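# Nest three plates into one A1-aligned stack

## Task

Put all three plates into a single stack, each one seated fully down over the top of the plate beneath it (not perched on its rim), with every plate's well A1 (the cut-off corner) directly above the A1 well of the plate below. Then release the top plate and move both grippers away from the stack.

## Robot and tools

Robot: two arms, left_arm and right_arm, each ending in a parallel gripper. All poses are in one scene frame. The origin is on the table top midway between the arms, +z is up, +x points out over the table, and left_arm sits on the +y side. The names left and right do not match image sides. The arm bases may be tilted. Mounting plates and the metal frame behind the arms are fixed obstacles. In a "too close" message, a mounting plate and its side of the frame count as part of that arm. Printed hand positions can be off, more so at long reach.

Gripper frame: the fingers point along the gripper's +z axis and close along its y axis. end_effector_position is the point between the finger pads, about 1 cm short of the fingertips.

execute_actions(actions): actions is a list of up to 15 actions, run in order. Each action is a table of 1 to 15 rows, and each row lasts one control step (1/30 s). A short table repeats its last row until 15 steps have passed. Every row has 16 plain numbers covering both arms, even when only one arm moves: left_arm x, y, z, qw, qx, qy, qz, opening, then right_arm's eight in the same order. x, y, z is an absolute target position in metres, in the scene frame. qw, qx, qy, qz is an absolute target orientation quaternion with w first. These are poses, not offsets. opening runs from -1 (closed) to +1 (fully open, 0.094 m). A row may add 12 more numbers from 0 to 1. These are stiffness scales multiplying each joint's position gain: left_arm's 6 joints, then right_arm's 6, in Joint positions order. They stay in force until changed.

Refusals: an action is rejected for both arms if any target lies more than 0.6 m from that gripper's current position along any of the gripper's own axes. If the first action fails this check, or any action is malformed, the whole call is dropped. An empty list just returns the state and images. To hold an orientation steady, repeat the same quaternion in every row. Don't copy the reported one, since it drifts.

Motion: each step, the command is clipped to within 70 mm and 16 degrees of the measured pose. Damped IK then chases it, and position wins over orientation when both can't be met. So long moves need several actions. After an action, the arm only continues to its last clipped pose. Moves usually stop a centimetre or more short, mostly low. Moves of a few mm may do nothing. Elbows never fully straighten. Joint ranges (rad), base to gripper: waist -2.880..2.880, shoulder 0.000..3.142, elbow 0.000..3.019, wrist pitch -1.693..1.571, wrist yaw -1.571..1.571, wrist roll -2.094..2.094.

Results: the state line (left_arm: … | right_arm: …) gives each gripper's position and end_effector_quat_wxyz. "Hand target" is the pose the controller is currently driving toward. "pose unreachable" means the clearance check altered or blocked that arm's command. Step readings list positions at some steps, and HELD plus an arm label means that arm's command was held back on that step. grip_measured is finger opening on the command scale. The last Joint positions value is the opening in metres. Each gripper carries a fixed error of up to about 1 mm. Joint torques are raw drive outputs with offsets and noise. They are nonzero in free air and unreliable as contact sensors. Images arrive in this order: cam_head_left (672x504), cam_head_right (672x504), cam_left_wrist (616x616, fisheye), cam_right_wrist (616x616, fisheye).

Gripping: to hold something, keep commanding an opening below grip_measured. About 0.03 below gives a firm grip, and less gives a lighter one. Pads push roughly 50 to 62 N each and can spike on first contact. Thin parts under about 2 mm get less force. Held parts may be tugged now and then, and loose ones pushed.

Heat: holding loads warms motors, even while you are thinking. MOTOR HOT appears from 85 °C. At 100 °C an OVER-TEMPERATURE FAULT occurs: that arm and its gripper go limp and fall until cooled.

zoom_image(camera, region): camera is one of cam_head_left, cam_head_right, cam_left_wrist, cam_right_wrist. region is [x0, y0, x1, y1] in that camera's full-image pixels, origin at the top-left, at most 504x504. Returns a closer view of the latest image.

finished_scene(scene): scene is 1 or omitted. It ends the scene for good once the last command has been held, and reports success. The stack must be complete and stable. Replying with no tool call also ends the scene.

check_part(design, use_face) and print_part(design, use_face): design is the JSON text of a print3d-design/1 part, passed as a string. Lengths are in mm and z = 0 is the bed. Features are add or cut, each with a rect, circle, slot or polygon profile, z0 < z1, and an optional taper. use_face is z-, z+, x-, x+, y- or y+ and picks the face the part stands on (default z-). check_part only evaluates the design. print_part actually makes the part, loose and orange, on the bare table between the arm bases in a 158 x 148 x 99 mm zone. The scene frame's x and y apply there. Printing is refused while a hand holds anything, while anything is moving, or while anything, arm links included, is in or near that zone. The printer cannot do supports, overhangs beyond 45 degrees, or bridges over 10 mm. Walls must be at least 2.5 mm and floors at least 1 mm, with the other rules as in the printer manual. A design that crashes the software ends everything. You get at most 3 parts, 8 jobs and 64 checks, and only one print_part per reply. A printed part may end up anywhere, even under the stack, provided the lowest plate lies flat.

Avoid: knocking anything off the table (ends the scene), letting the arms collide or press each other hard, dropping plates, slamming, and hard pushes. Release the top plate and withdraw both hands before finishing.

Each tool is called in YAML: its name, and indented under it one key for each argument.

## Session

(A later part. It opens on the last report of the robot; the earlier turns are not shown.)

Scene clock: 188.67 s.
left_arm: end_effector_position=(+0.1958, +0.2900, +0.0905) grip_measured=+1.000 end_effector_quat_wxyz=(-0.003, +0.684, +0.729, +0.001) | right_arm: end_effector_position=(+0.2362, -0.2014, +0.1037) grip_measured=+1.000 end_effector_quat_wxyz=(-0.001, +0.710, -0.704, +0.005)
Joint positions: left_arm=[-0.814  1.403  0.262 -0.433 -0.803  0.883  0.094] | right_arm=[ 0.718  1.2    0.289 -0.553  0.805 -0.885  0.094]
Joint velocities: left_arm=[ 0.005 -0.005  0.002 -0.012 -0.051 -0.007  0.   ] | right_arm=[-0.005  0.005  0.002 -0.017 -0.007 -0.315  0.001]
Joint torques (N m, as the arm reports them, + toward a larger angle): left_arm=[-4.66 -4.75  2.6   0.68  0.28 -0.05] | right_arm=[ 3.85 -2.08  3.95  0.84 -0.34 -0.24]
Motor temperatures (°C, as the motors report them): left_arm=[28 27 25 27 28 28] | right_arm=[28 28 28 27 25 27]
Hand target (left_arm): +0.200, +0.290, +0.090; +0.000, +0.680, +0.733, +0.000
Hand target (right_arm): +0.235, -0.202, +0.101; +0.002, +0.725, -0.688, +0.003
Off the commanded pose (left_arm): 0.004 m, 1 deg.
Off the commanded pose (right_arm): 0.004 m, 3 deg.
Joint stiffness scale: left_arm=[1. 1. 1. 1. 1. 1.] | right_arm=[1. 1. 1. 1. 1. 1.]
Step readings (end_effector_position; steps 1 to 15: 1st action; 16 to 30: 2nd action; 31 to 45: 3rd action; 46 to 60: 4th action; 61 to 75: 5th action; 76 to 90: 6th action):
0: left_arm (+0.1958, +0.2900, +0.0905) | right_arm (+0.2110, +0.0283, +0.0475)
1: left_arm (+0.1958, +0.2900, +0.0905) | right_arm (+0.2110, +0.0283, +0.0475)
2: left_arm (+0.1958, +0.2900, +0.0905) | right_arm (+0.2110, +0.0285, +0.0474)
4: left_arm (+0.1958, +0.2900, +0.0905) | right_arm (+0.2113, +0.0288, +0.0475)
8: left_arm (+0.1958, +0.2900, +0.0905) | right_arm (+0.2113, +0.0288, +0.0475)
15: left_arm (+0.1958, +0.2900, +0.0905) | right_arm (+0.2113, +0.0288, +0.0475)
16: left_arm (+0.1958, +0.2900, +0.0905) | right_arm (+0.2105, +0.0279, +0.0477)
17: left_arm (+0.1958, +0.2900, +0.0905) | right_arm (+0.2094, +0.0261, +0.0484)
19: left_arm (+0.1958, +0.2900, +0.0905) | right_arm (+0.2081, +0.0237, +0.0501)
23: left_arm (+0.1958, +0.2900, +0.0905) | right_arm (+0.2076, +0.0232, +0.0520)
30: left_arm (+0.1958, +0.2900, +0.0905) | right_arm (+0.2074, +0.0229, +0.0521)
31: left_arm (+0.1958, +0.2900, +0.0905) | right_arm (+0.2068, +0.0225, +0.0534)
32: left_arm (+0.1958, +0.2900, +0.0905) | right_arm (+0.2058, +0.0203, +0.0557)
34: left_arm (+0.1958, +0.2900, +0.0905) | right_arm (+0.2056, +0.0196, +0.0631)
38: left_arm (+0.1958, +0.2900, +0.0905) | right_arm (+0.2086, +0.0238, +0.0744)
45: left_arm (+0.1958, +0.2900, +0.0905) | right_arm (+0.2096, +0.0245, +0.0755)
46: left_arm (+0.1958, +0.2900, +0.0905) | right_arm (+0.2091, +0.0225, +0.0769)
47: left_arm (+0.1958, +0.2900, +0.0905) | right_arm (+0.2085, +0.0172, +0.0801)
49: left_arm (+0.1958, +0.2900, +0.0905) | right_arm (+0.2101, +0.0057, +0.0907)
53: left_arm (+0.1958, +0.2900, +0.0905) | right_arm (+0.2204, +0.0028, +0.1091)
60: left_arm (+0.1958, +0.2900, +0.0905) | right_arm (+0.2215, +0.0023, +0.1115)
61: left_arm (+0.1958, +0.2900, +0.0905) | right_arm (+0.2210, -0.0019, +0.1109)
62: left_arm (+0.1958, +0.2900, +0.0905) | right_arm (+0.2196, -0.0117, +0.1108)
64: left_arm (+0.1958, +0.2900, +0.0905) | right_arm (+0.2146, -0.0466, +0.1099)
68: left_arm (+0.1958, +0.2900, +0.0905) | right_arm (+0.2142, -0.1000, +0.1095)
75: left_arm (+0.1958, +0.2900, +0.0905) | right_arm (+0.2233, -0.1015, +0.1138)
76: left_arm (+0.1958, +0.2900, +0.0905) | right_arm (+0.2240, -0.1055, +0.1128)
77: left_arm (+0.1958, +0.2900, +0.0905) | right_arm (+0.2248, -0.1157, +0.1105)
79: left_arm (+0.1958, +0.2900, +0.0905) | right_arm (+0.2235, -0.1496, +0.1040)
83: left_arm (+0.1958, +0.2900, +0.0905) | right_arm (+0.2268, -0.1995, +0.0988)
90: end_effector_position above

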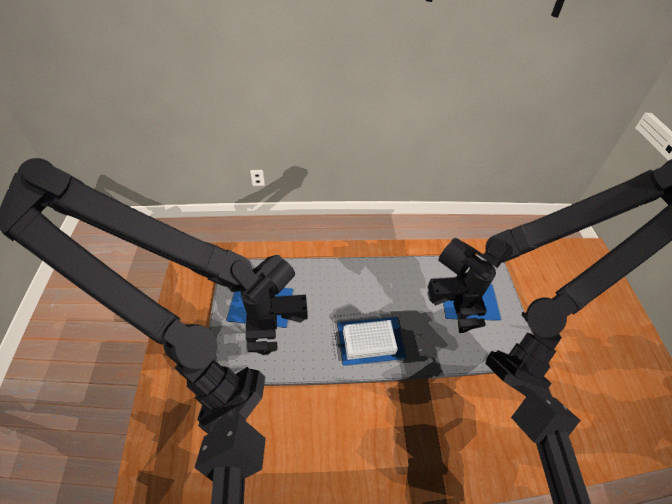

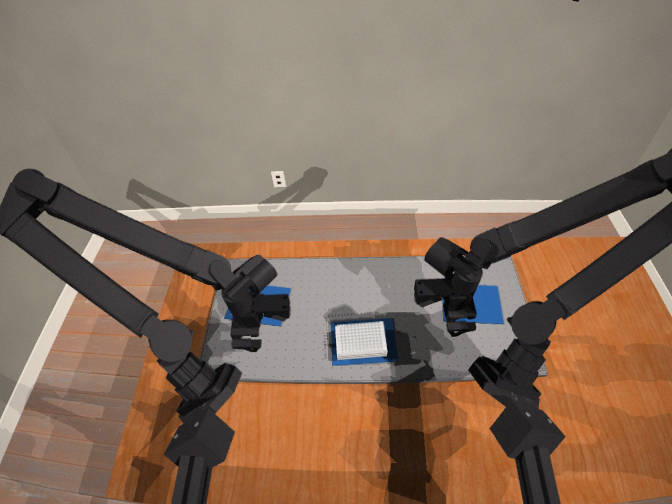

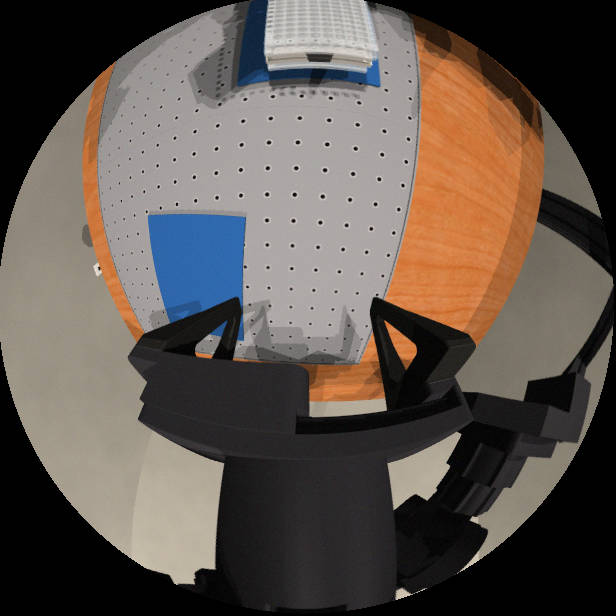

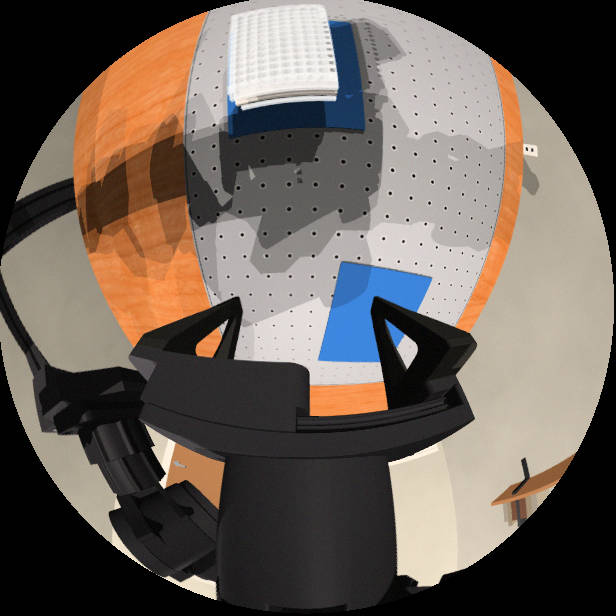

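execute_actions:
  actions:
    - [[0.2,0.29,0.09,0,0.68,0.733,0,1,0.23,-0.13,0.07,0,-0.726,0.688,0,0]]
    - [[0.2,0.29,0.09,0,0.68,0.733,0,1,0.224,-0.075,0.052,0,-0.726,0.688,0,0]]
    - [[0.2,0.29,0.09,0,0.68,0.733,0,1,0.222,-0.055,0.05,0,-0.726,0.688,0,0]]

zoom_image:
  camera: "cam_right_wrist"
  region: [150, 60, 470, 340]

Scene clock: 196.70 s.
left_arm: end_effector_position=(+0.1958, +0.2900, +0.0905) grip_measured=+1.000 end_effector_quat_wxyz=(-0.003, +0.684, +0.729, +0.001) | right_arm: end_effector_position=(+0.2223, -0.0601, +0.0504) grip_measured=+0.003 end_effector_quat_wxyz=(+0.000, +0.728, -0.686, -0.002)
Joint positions: left_arm=[-0.814  1.403  0.262 -0.433 -0.803  0.883  0.094] | right_arm=[ 0.867  1.89   0.541 -0.272  0.795 -0.719  0.047]
Joint velocities: left_arm=[-0.015 -0.015  0.007  0.007 -0.022  0.022  0.   ] | right_arm=[-0.024 -0.005 -0.007  0.002 -0.007  0.066 -0.001]
Joint torques (N m, as the arm reports them, + toward a larger angle): left_arm=[-4.73 -4.66  2.6   0.63  0.26 -0.04] | right_arm=[11.34 -6.41  3.14  0.13  0.02  0.13]
Motor temperatures (°C, as the motors report them): left_arm=[28 27 25 27 28 28] | right_arm=[28 28 28 27 25 27]
Hand target (left_arm): +0.200, +0.290, +0.090; +0.000, +0.680, +0.733, +0.000
Hand target (right_arm): +0.222, -0.055, +0.050; -0.000, +0.726, -0.688, -0.000
Off the commanded pose (left_arm): 0.004 m, 1 deg.
Off the commanded pose (right_arm): 0.005 m, 0 deg.
Joint stiffness scale: left_arm=[1. 1. 1. 1. 1. 1.] | right_arm=[1. 1. 1. 1. 1. 1.]
Step readings (end_effector_position; steps 1 to 15: 1st action; 16 to 30: 2nd action; 31 to 45: 3rd action):
0: left_arm (+0.1958, +0.2900, +0.0905) | right_arm (+0.2362, -0.2013, +0.1037)
1: left_arm (+0.1958, +0.2900, +0.0905) | right_arm (+0.2353, -0.1977, +0.1028)
2: left_arm (+0.1958, +0.2900, +0.0905) | right_arm (+0.2334, -0.1881, +0.1009)
4: left_arm (+0.1958, +0.2900, +0.0905) | right_arm (+0.2261, -0.1657, +0.0936)
8: left_arm (+0.1958, +0.2900, +0.0905) | right_arm (+0.2160, -0.1387, +0.0730)
15: left_arm (+0.1958, +0.2900, +0.0905) | right_arm (+0.2180, -0.1329, +0.0699)
16: left_arm (+0.1958, +0.2900, +0.0905) | right_arm (+0.2183, -0.1302, +0.0694)
17: left_arm (+0.1958, +0.2900, +0.0905) | right_arm (+0.2182, -0.1236, +0.0676)
19: left_arm (+0.1958, +0.2900, +0.0905) | right_arm (+0.2181, -0.1035, +0.0613)
23: left_arm (+0.1958, +0.2900, +0.0905) | right_arm (+0.2206, -0.0783, +0.0514)
30: left_arm (+0.1958, +0.2900, +0.0905) | right_arm (+0.2212, -0.0773, +0.0511)
31: left_arm (+0.1958, +0.2900, +0.0905) | right_arm (+0.2213, -0.0764, +0.0510)
32: left_arm (+0.1958, +0.2900, +0.0905) | right_arm (+0.2214, -0.0740, +0.0509)
34: left_arm (+0.1958, +0.2900, +0.0905) | right_arm (+0.2215, -0.0673, +0.0506)
38: left_arm (+0.1958, +0.2900, +0.0905) | right_arm (+0.2223, -0.0601, +0.0504)
45: end_effector_position above

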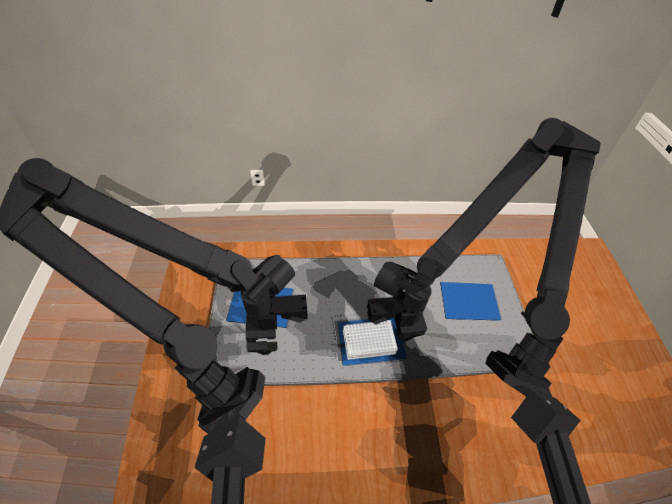

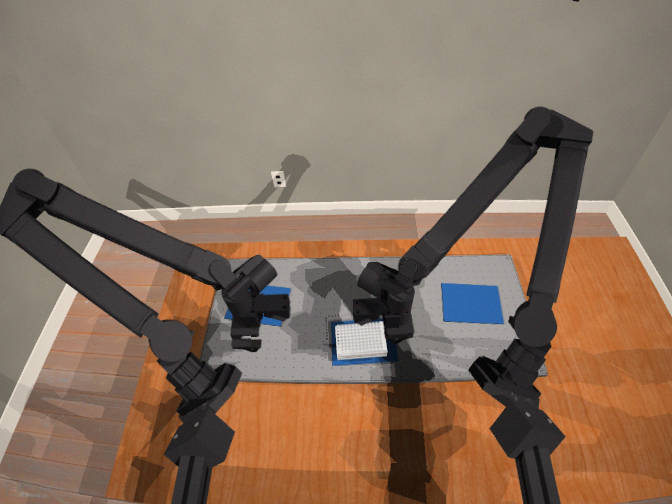

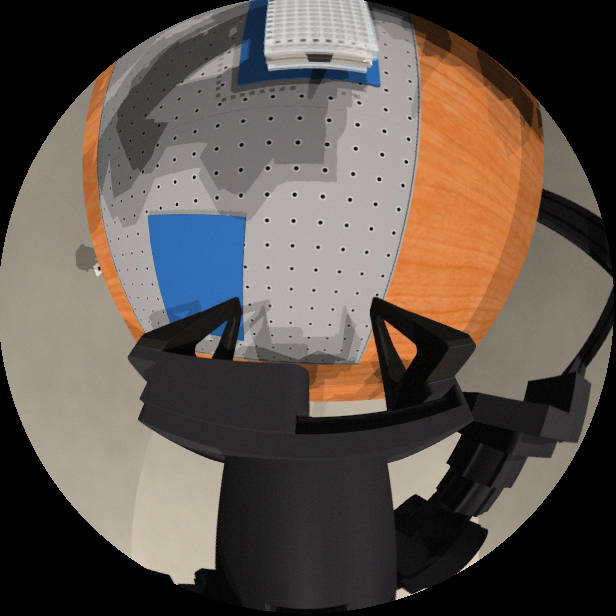

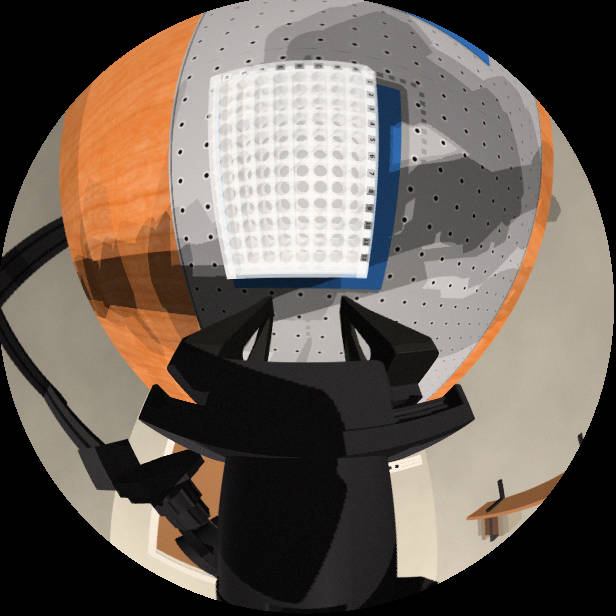

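Region (150, 60, 470, 340) of cam_right_wrist's 616x616 image, scaled by 1.575, with more detail than that image has; it fills the top 441 rows of this view, and the rest is white.

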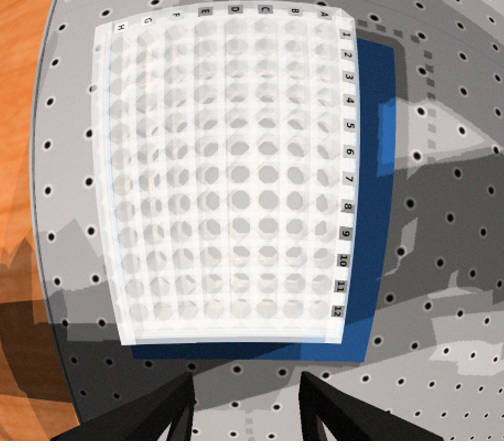

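execute_actions:
  actions:
    - [[0.2,0.29,0.09,0,0.68,0.733,0,1,0.219,-0.045,0.049,0,-0.726,0.688,0,0]]
    - [[0.2,0.29,0.09,0,0.68,0.733,0,1,0.219,-0.039,0.049,0,-0.726,0.688,0,0]]
    - [[0.2,0.29,0.09,0,0.68,0.733,0,1,0.219,-0.035,0.049,0,-0.726,0.688,0,0]]

zoom_image:
  camera: "cam_left_wrist"
  region: [230, 0, 400, 100]

Scene clock: 201.40 s.
left_arm: end_effector_position=(+0.1958, +0.2900, +0.0905) grip_measured=+1.000 end_effector_quat_wxyz=(-0.003, +0.684, +0.729, +0.001) | right_arm: end_effector_position=(+0.2203, -0.0427, +0.0491) grip_measured=+0.003 end_effector_quat_wxyz=(-0.002, +0.724, -0.690, -0.001)
Joint positions: left_arm=[-0.814  1.403  0.262 -0.433 -0.803  0.883  0.094] | right_arm=[ 0.893  1.941  0.582 -0.284  0.795 -0.674  0.047]
Joint velocities: left_arm=[-0.015 -0.005 -0.022 -0.012  0.037  0.022  0.   ] | right_arm=[-0.005 -0.005  0.007 -0.017 -0.051 -0.037 -0.   ]
Joint torques (N m, as the arm reports them, + toward a larger angle): left_arm=[-4.51 -4.74  2.73  0.68  0.26 -0.06] | right_arm=[12.45 -6.32  4.   -0.35 -0.08  0.14]
Motor temperatures (°C, as the motors report them): left_arm=[28 27 25 27 28 28] | right_arm=[28 28 28 27 25 27]
Hand target (left_arm): +0.200, +0.290, +0.090; +0.000, +0.680, +0.733, +0.000
Hand target (right_arm): +0.219, -0.035, +0.049; -0.000, +0.726, -0.688, -0.000
Off the commanded pose (left_arm): 0.004 m, 1 deg.
Off the commanded pose (right_arm): 0.008 m, 0 deg.
Joint stiffness scale: left_arm=[1. 1. 1. 1. 1. 1.] | right_arm=[1. 1. 1. 1. 1. 1.]
Step readings (end_effector_position; steps 1 to 15: 1st action; 16 to 30: 2nd action; 31 to 45: 3rd action):
0: left_arm (+0.1958, +0.2900, +0.0905) | right_arm (+0.2223, -0.0601, +0.0504)
1: left_arm (+0.1958, +0.2900, +0.0905) | right_arm (+0.2223, -0.0596, +0.0503)
2: left_arm (+0.1958, +0.2900, +0.0905) | right_arm (+0.2219, -0.0583, +0.0501)
4: left_arm (+0.1958, +0.2900, +0.0905) | right_arm (+0.2210, -0.0543, +0.0496)
8: left_arm (+0.1958, +0.2900, +0.0905) | right_arm (+0.2198, -0.0505, +0.0492)
15: left_arm (+0.1958, +0.2900, +0.0905) | right_arm (+0.2198, -0.0505, +0.0492)
16: left_arm (+0.1958, +0.2900, +0.0905) | right_arm (+0.2199, -0.0502, +0.0493)
17: left_arm (+0.1958, +0.2900, +0.0905) | right_arm (+0.2200, -0.0496, +0.0492)
19: left_arm (+0.1958, +0.2900, +0.0905) | right_arm (+0.2203, -0.0474, +0.0492)
23: left_arm (+0.1958, +0.2900, +0.0905) | right_arm (+0.2213, -0.0445, +0.0494)
30: left_arm (+0.1958, +0.2900, +0.0905) | right_arm (+0.2213, -0.0445, +0.0494)
31: left_arm (+0.1958, +0.2900, +0.0905) | right_arm (+0.2213, -0.0445, +0.0493)
32: left_arm (+0.1958, +0.2900, +0.0905) | right_arm (+0.2211, -0.0441, +0.0493)
34: left_arm (+0.1958, +0.2900, +0.0905) | right_arm (+0.2209, -0.0432, +0.0492)
38: left_arm (+0.1958, +0.2900, +0.0905) | right_arm (+0.2203, -0.0427, +0.0491)
45: end_effector_position above

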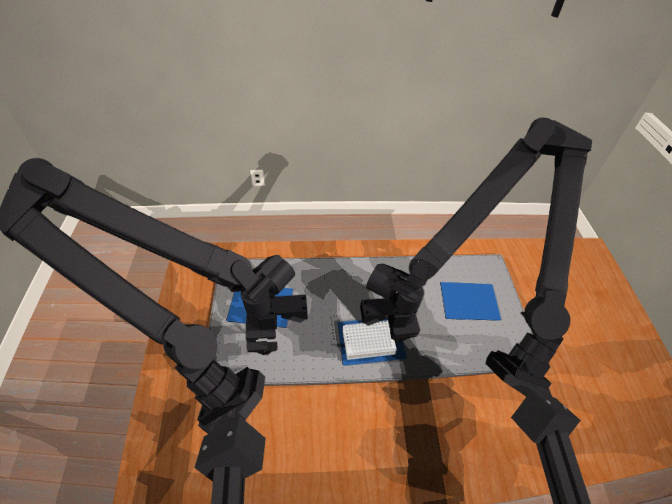

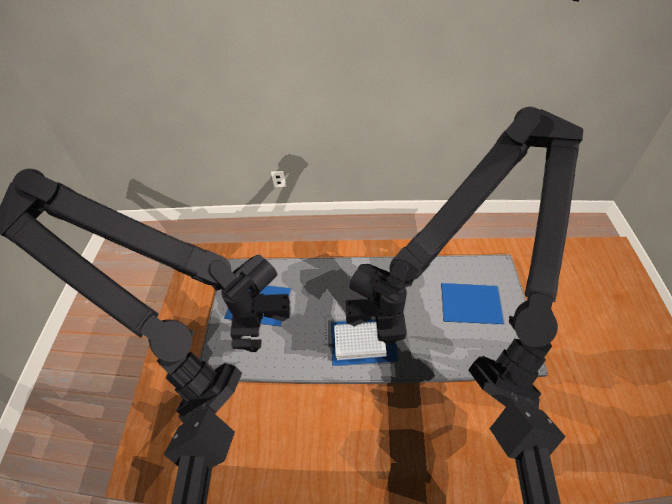

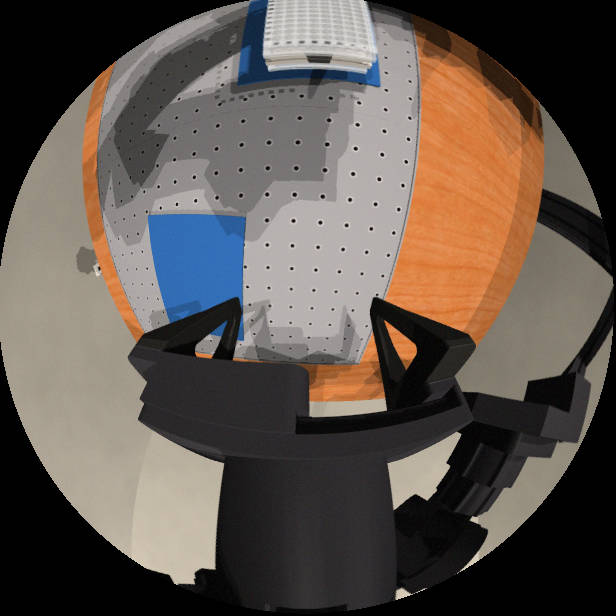

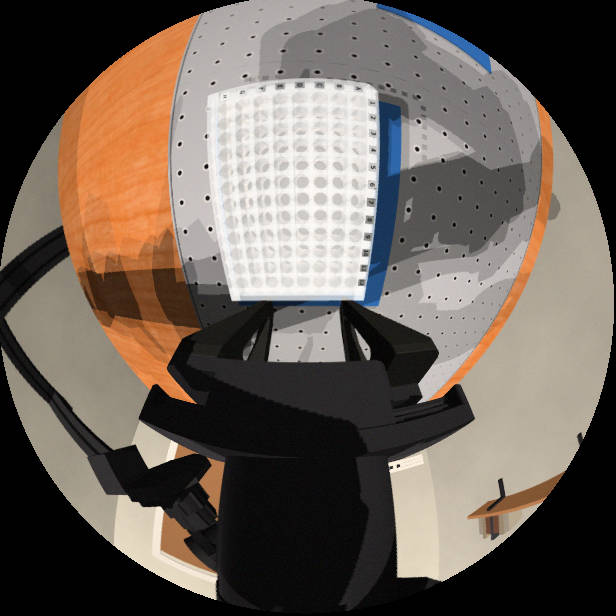

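Region (230, 0, 400, 100) of cam_left_wrist's 616x616 image, scaled by 2.965, with more detail than that image has; it fills the top 296 rows of this view, and the rest is white.

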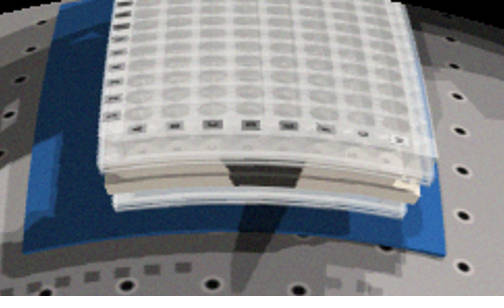

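Back to the seated look.

execute_actions:
  actions:
    - [[0.2,0.29,0.09,0,0.68,0.733,0,1,0.222,-0.08,0.05,0,-0.726,0.688,0,0]]
    - [[0.2,0.29,0.09,0,0.68,0.733,0,1,0.23,-0.15,0.07,0,-0.726,0.688,0,0]]
    - [[0.2,0.29,0.09,0,0.68,0.733,0,1,0.24,-0.22,0.09,0,-0.726,0.688,0,0]]

zoom_image:
  camera: "cam_left_wrist"
  region: [230, 0, 400, 100]

zoom_image:
  camera: "cam_right_wrist"
  region: [200, 0, 400, 120]

Scene clock: 208.27 s.
left_arm: end_effector_position=(+0.1958, +0.2900, +0.0905) grip_measured=+1.000 end_effector_quat_wxyz=(-0.003, +0.684, +0.729, +0.001) | right_arm: end_effector_position=(+0.2454, -0.2186, +0.0934) grip_measured=+0.003 end_effector_quat_wxyz=(-0.012, +0.711, -0.704, +0.006)
Joint positions: left_arm=[-0.814  1.403  0.262 -0.433 -0.803  0.883  0.094] | right_arm=[ 0.604  1.115  0.251 -0.453  0.782 -1.068  0.047]
Joint velocities: left_arm=[ 0.005  0.005  0.007 -0.022 -0.066 -0.007  0.   ] | right_arm=[-0.015 -0.005 -0.002  0.002 -0.066 -0.095 -0.001]
Joint torques (N m, as the arm reports them, + toward a larger angle): left_arm=[-4.68 -4.58  2.74  0.74  0.26 -0.03] | right_arm=[ 3.41 -2.13  3.86 -0.48 -0.37 -0.23]
Motor temperatures (°C, as the motors report them): left_arm=[28 27 25 27 28 28] | right_arm=[28 28 28 27 25 27]
Hand target (left_arm): +0.200, +0.290, +0.090; +0.000, +0.680, +0.733, +0.000
Hand target (right_arm): +0.240, -0.221, +0.091; +0.001, +0.726, -0.688, +0.001
Off the commanded pose (left_arm): 0.004 m, 1 deg.
Off the commanded pose (right_arm): 0.007 m, 3 deg.
Joint stiffness scale: left_arm=[1. 1. 1. 1. 1. 1.] | right_arm=[1. 1. 1. 1. 1. 1.]
Step readings (end_effector_position; steps 1 to 15: 1st action; 16 to 30: 2nd action; 31 to 45: 3rd action):
0: left_arm (+0.1958, +0.2900, +0.0905) | right_arm (+0.2203, -0.0427, +0.0491)
1: left_arm (+0.1958, +0.2900, +0.0905) | right_arm (+0.2201, -0.0446, +0.0492)
2: left_arm (+0.1958, +0.2900, +0.0905) | right_arm (+0.2195, -0.0492, +0.0499)
4: left_arm (+0.1958, +0.2900, +0.0905) | right_arm (+0.2169, -0.0646, +0.0518)
8: left_arm (+0.1958, +0.2900, +0.0905) | right_arm (+0.2170, -0.0788, +0.0536)
15: left_arm (+0.1958, +0.2900, +0.0905) | right_arm (+0.2177, -0.0786, +0.0536)
16: left_arm (+0.1958, +0.2900, +0.0905) | right_arm (+0.2180, -0.0820, +0.0542)
17: left_arm (+0.1958, +0.2900, +0.0905) | right_arm (+0.2186, -0.0915, +0.0559)
19: left_arm (+0.1958, +0.2900, +0.0905) | right_arm (+0.2199, -0.1189, +0.0611)
23: left_arm (+0.1958, +0.2900, +0.0905) | right_arm (+0.2307, -0.1472, +0.0717)
30: left_arm (+0.1958, +0.2900, +0.0905) | right_arm (+0.2351, -0.1472, +0.0747)
31: left_arm (+0.1958, +0.2900, +0.0905) | right_arm (+0.2346, -0.1508, +0.0748)
32: left_arm (+0.1958, +0.2900, +0.0905) | right_arm (+0.2346, -0.1609, +0.0752)
34: left_arm (+0.1958, +0.2900, +0.0905) | right_arm (+0.2352, -0.1877, +0.0776)
38: left_arm (+0.1958, +0.2900, +0.0905) | right_arm (+0.2449, -0.2156, +0.0890)
45: end_effector_position above

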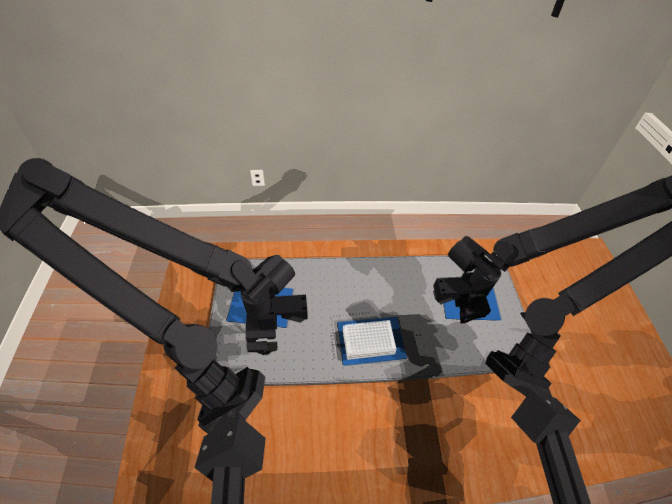

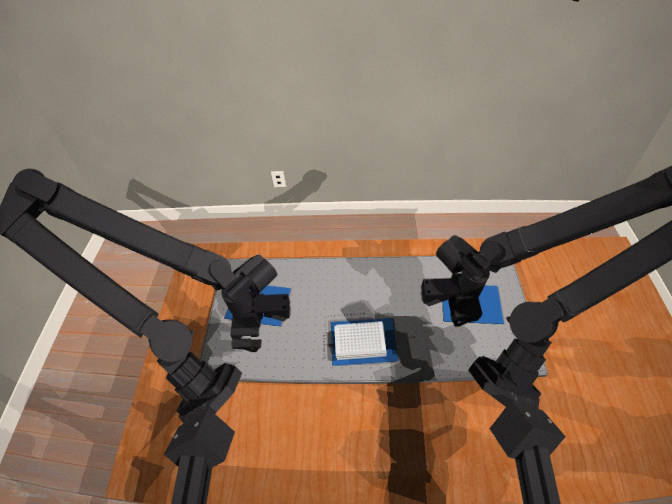

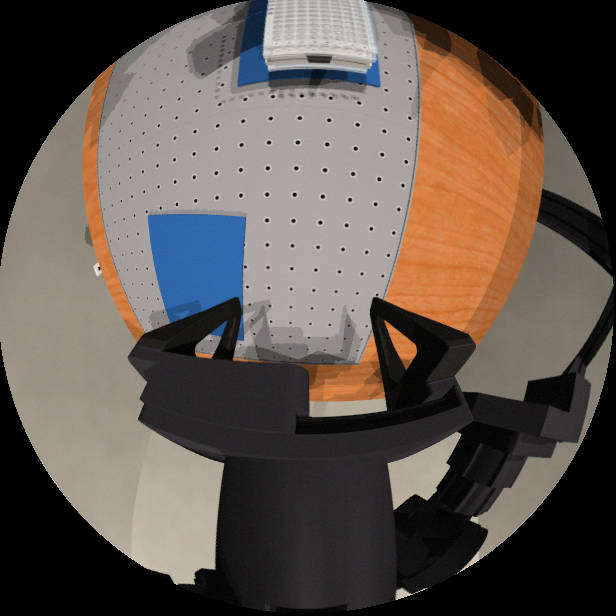

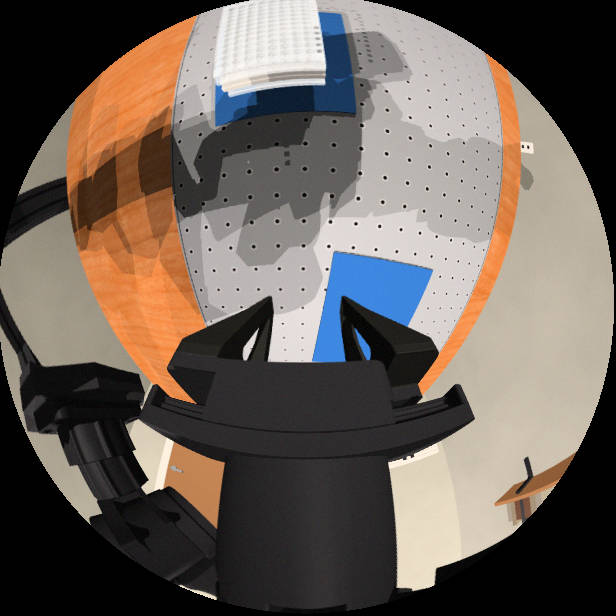

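Region (230, 0, 400, 100) of cam_left_wrist's 616x616 image, scaled by 2.965, with more detail than that image has; it fills the top 296 rows of this view, and the rest is white.

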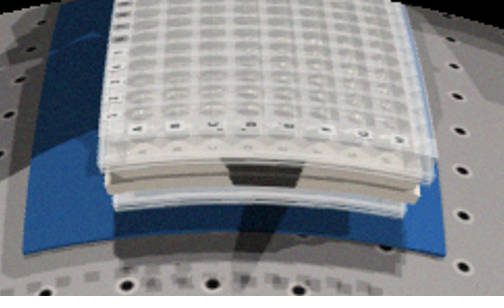

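Region (200, 0, 400, 120) of cam_right_wrist's 616x616 image, scaled by 2.520, with more detail than that image has; it fills the top 302 rows of this view, and the rest is white.

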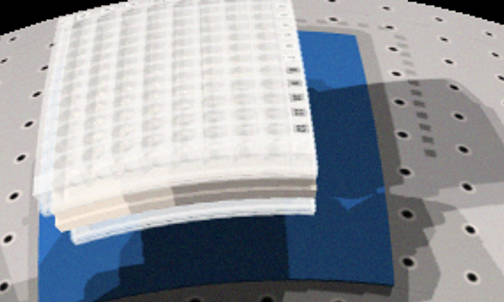

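finished_scene:

The scene is finished: the task was done.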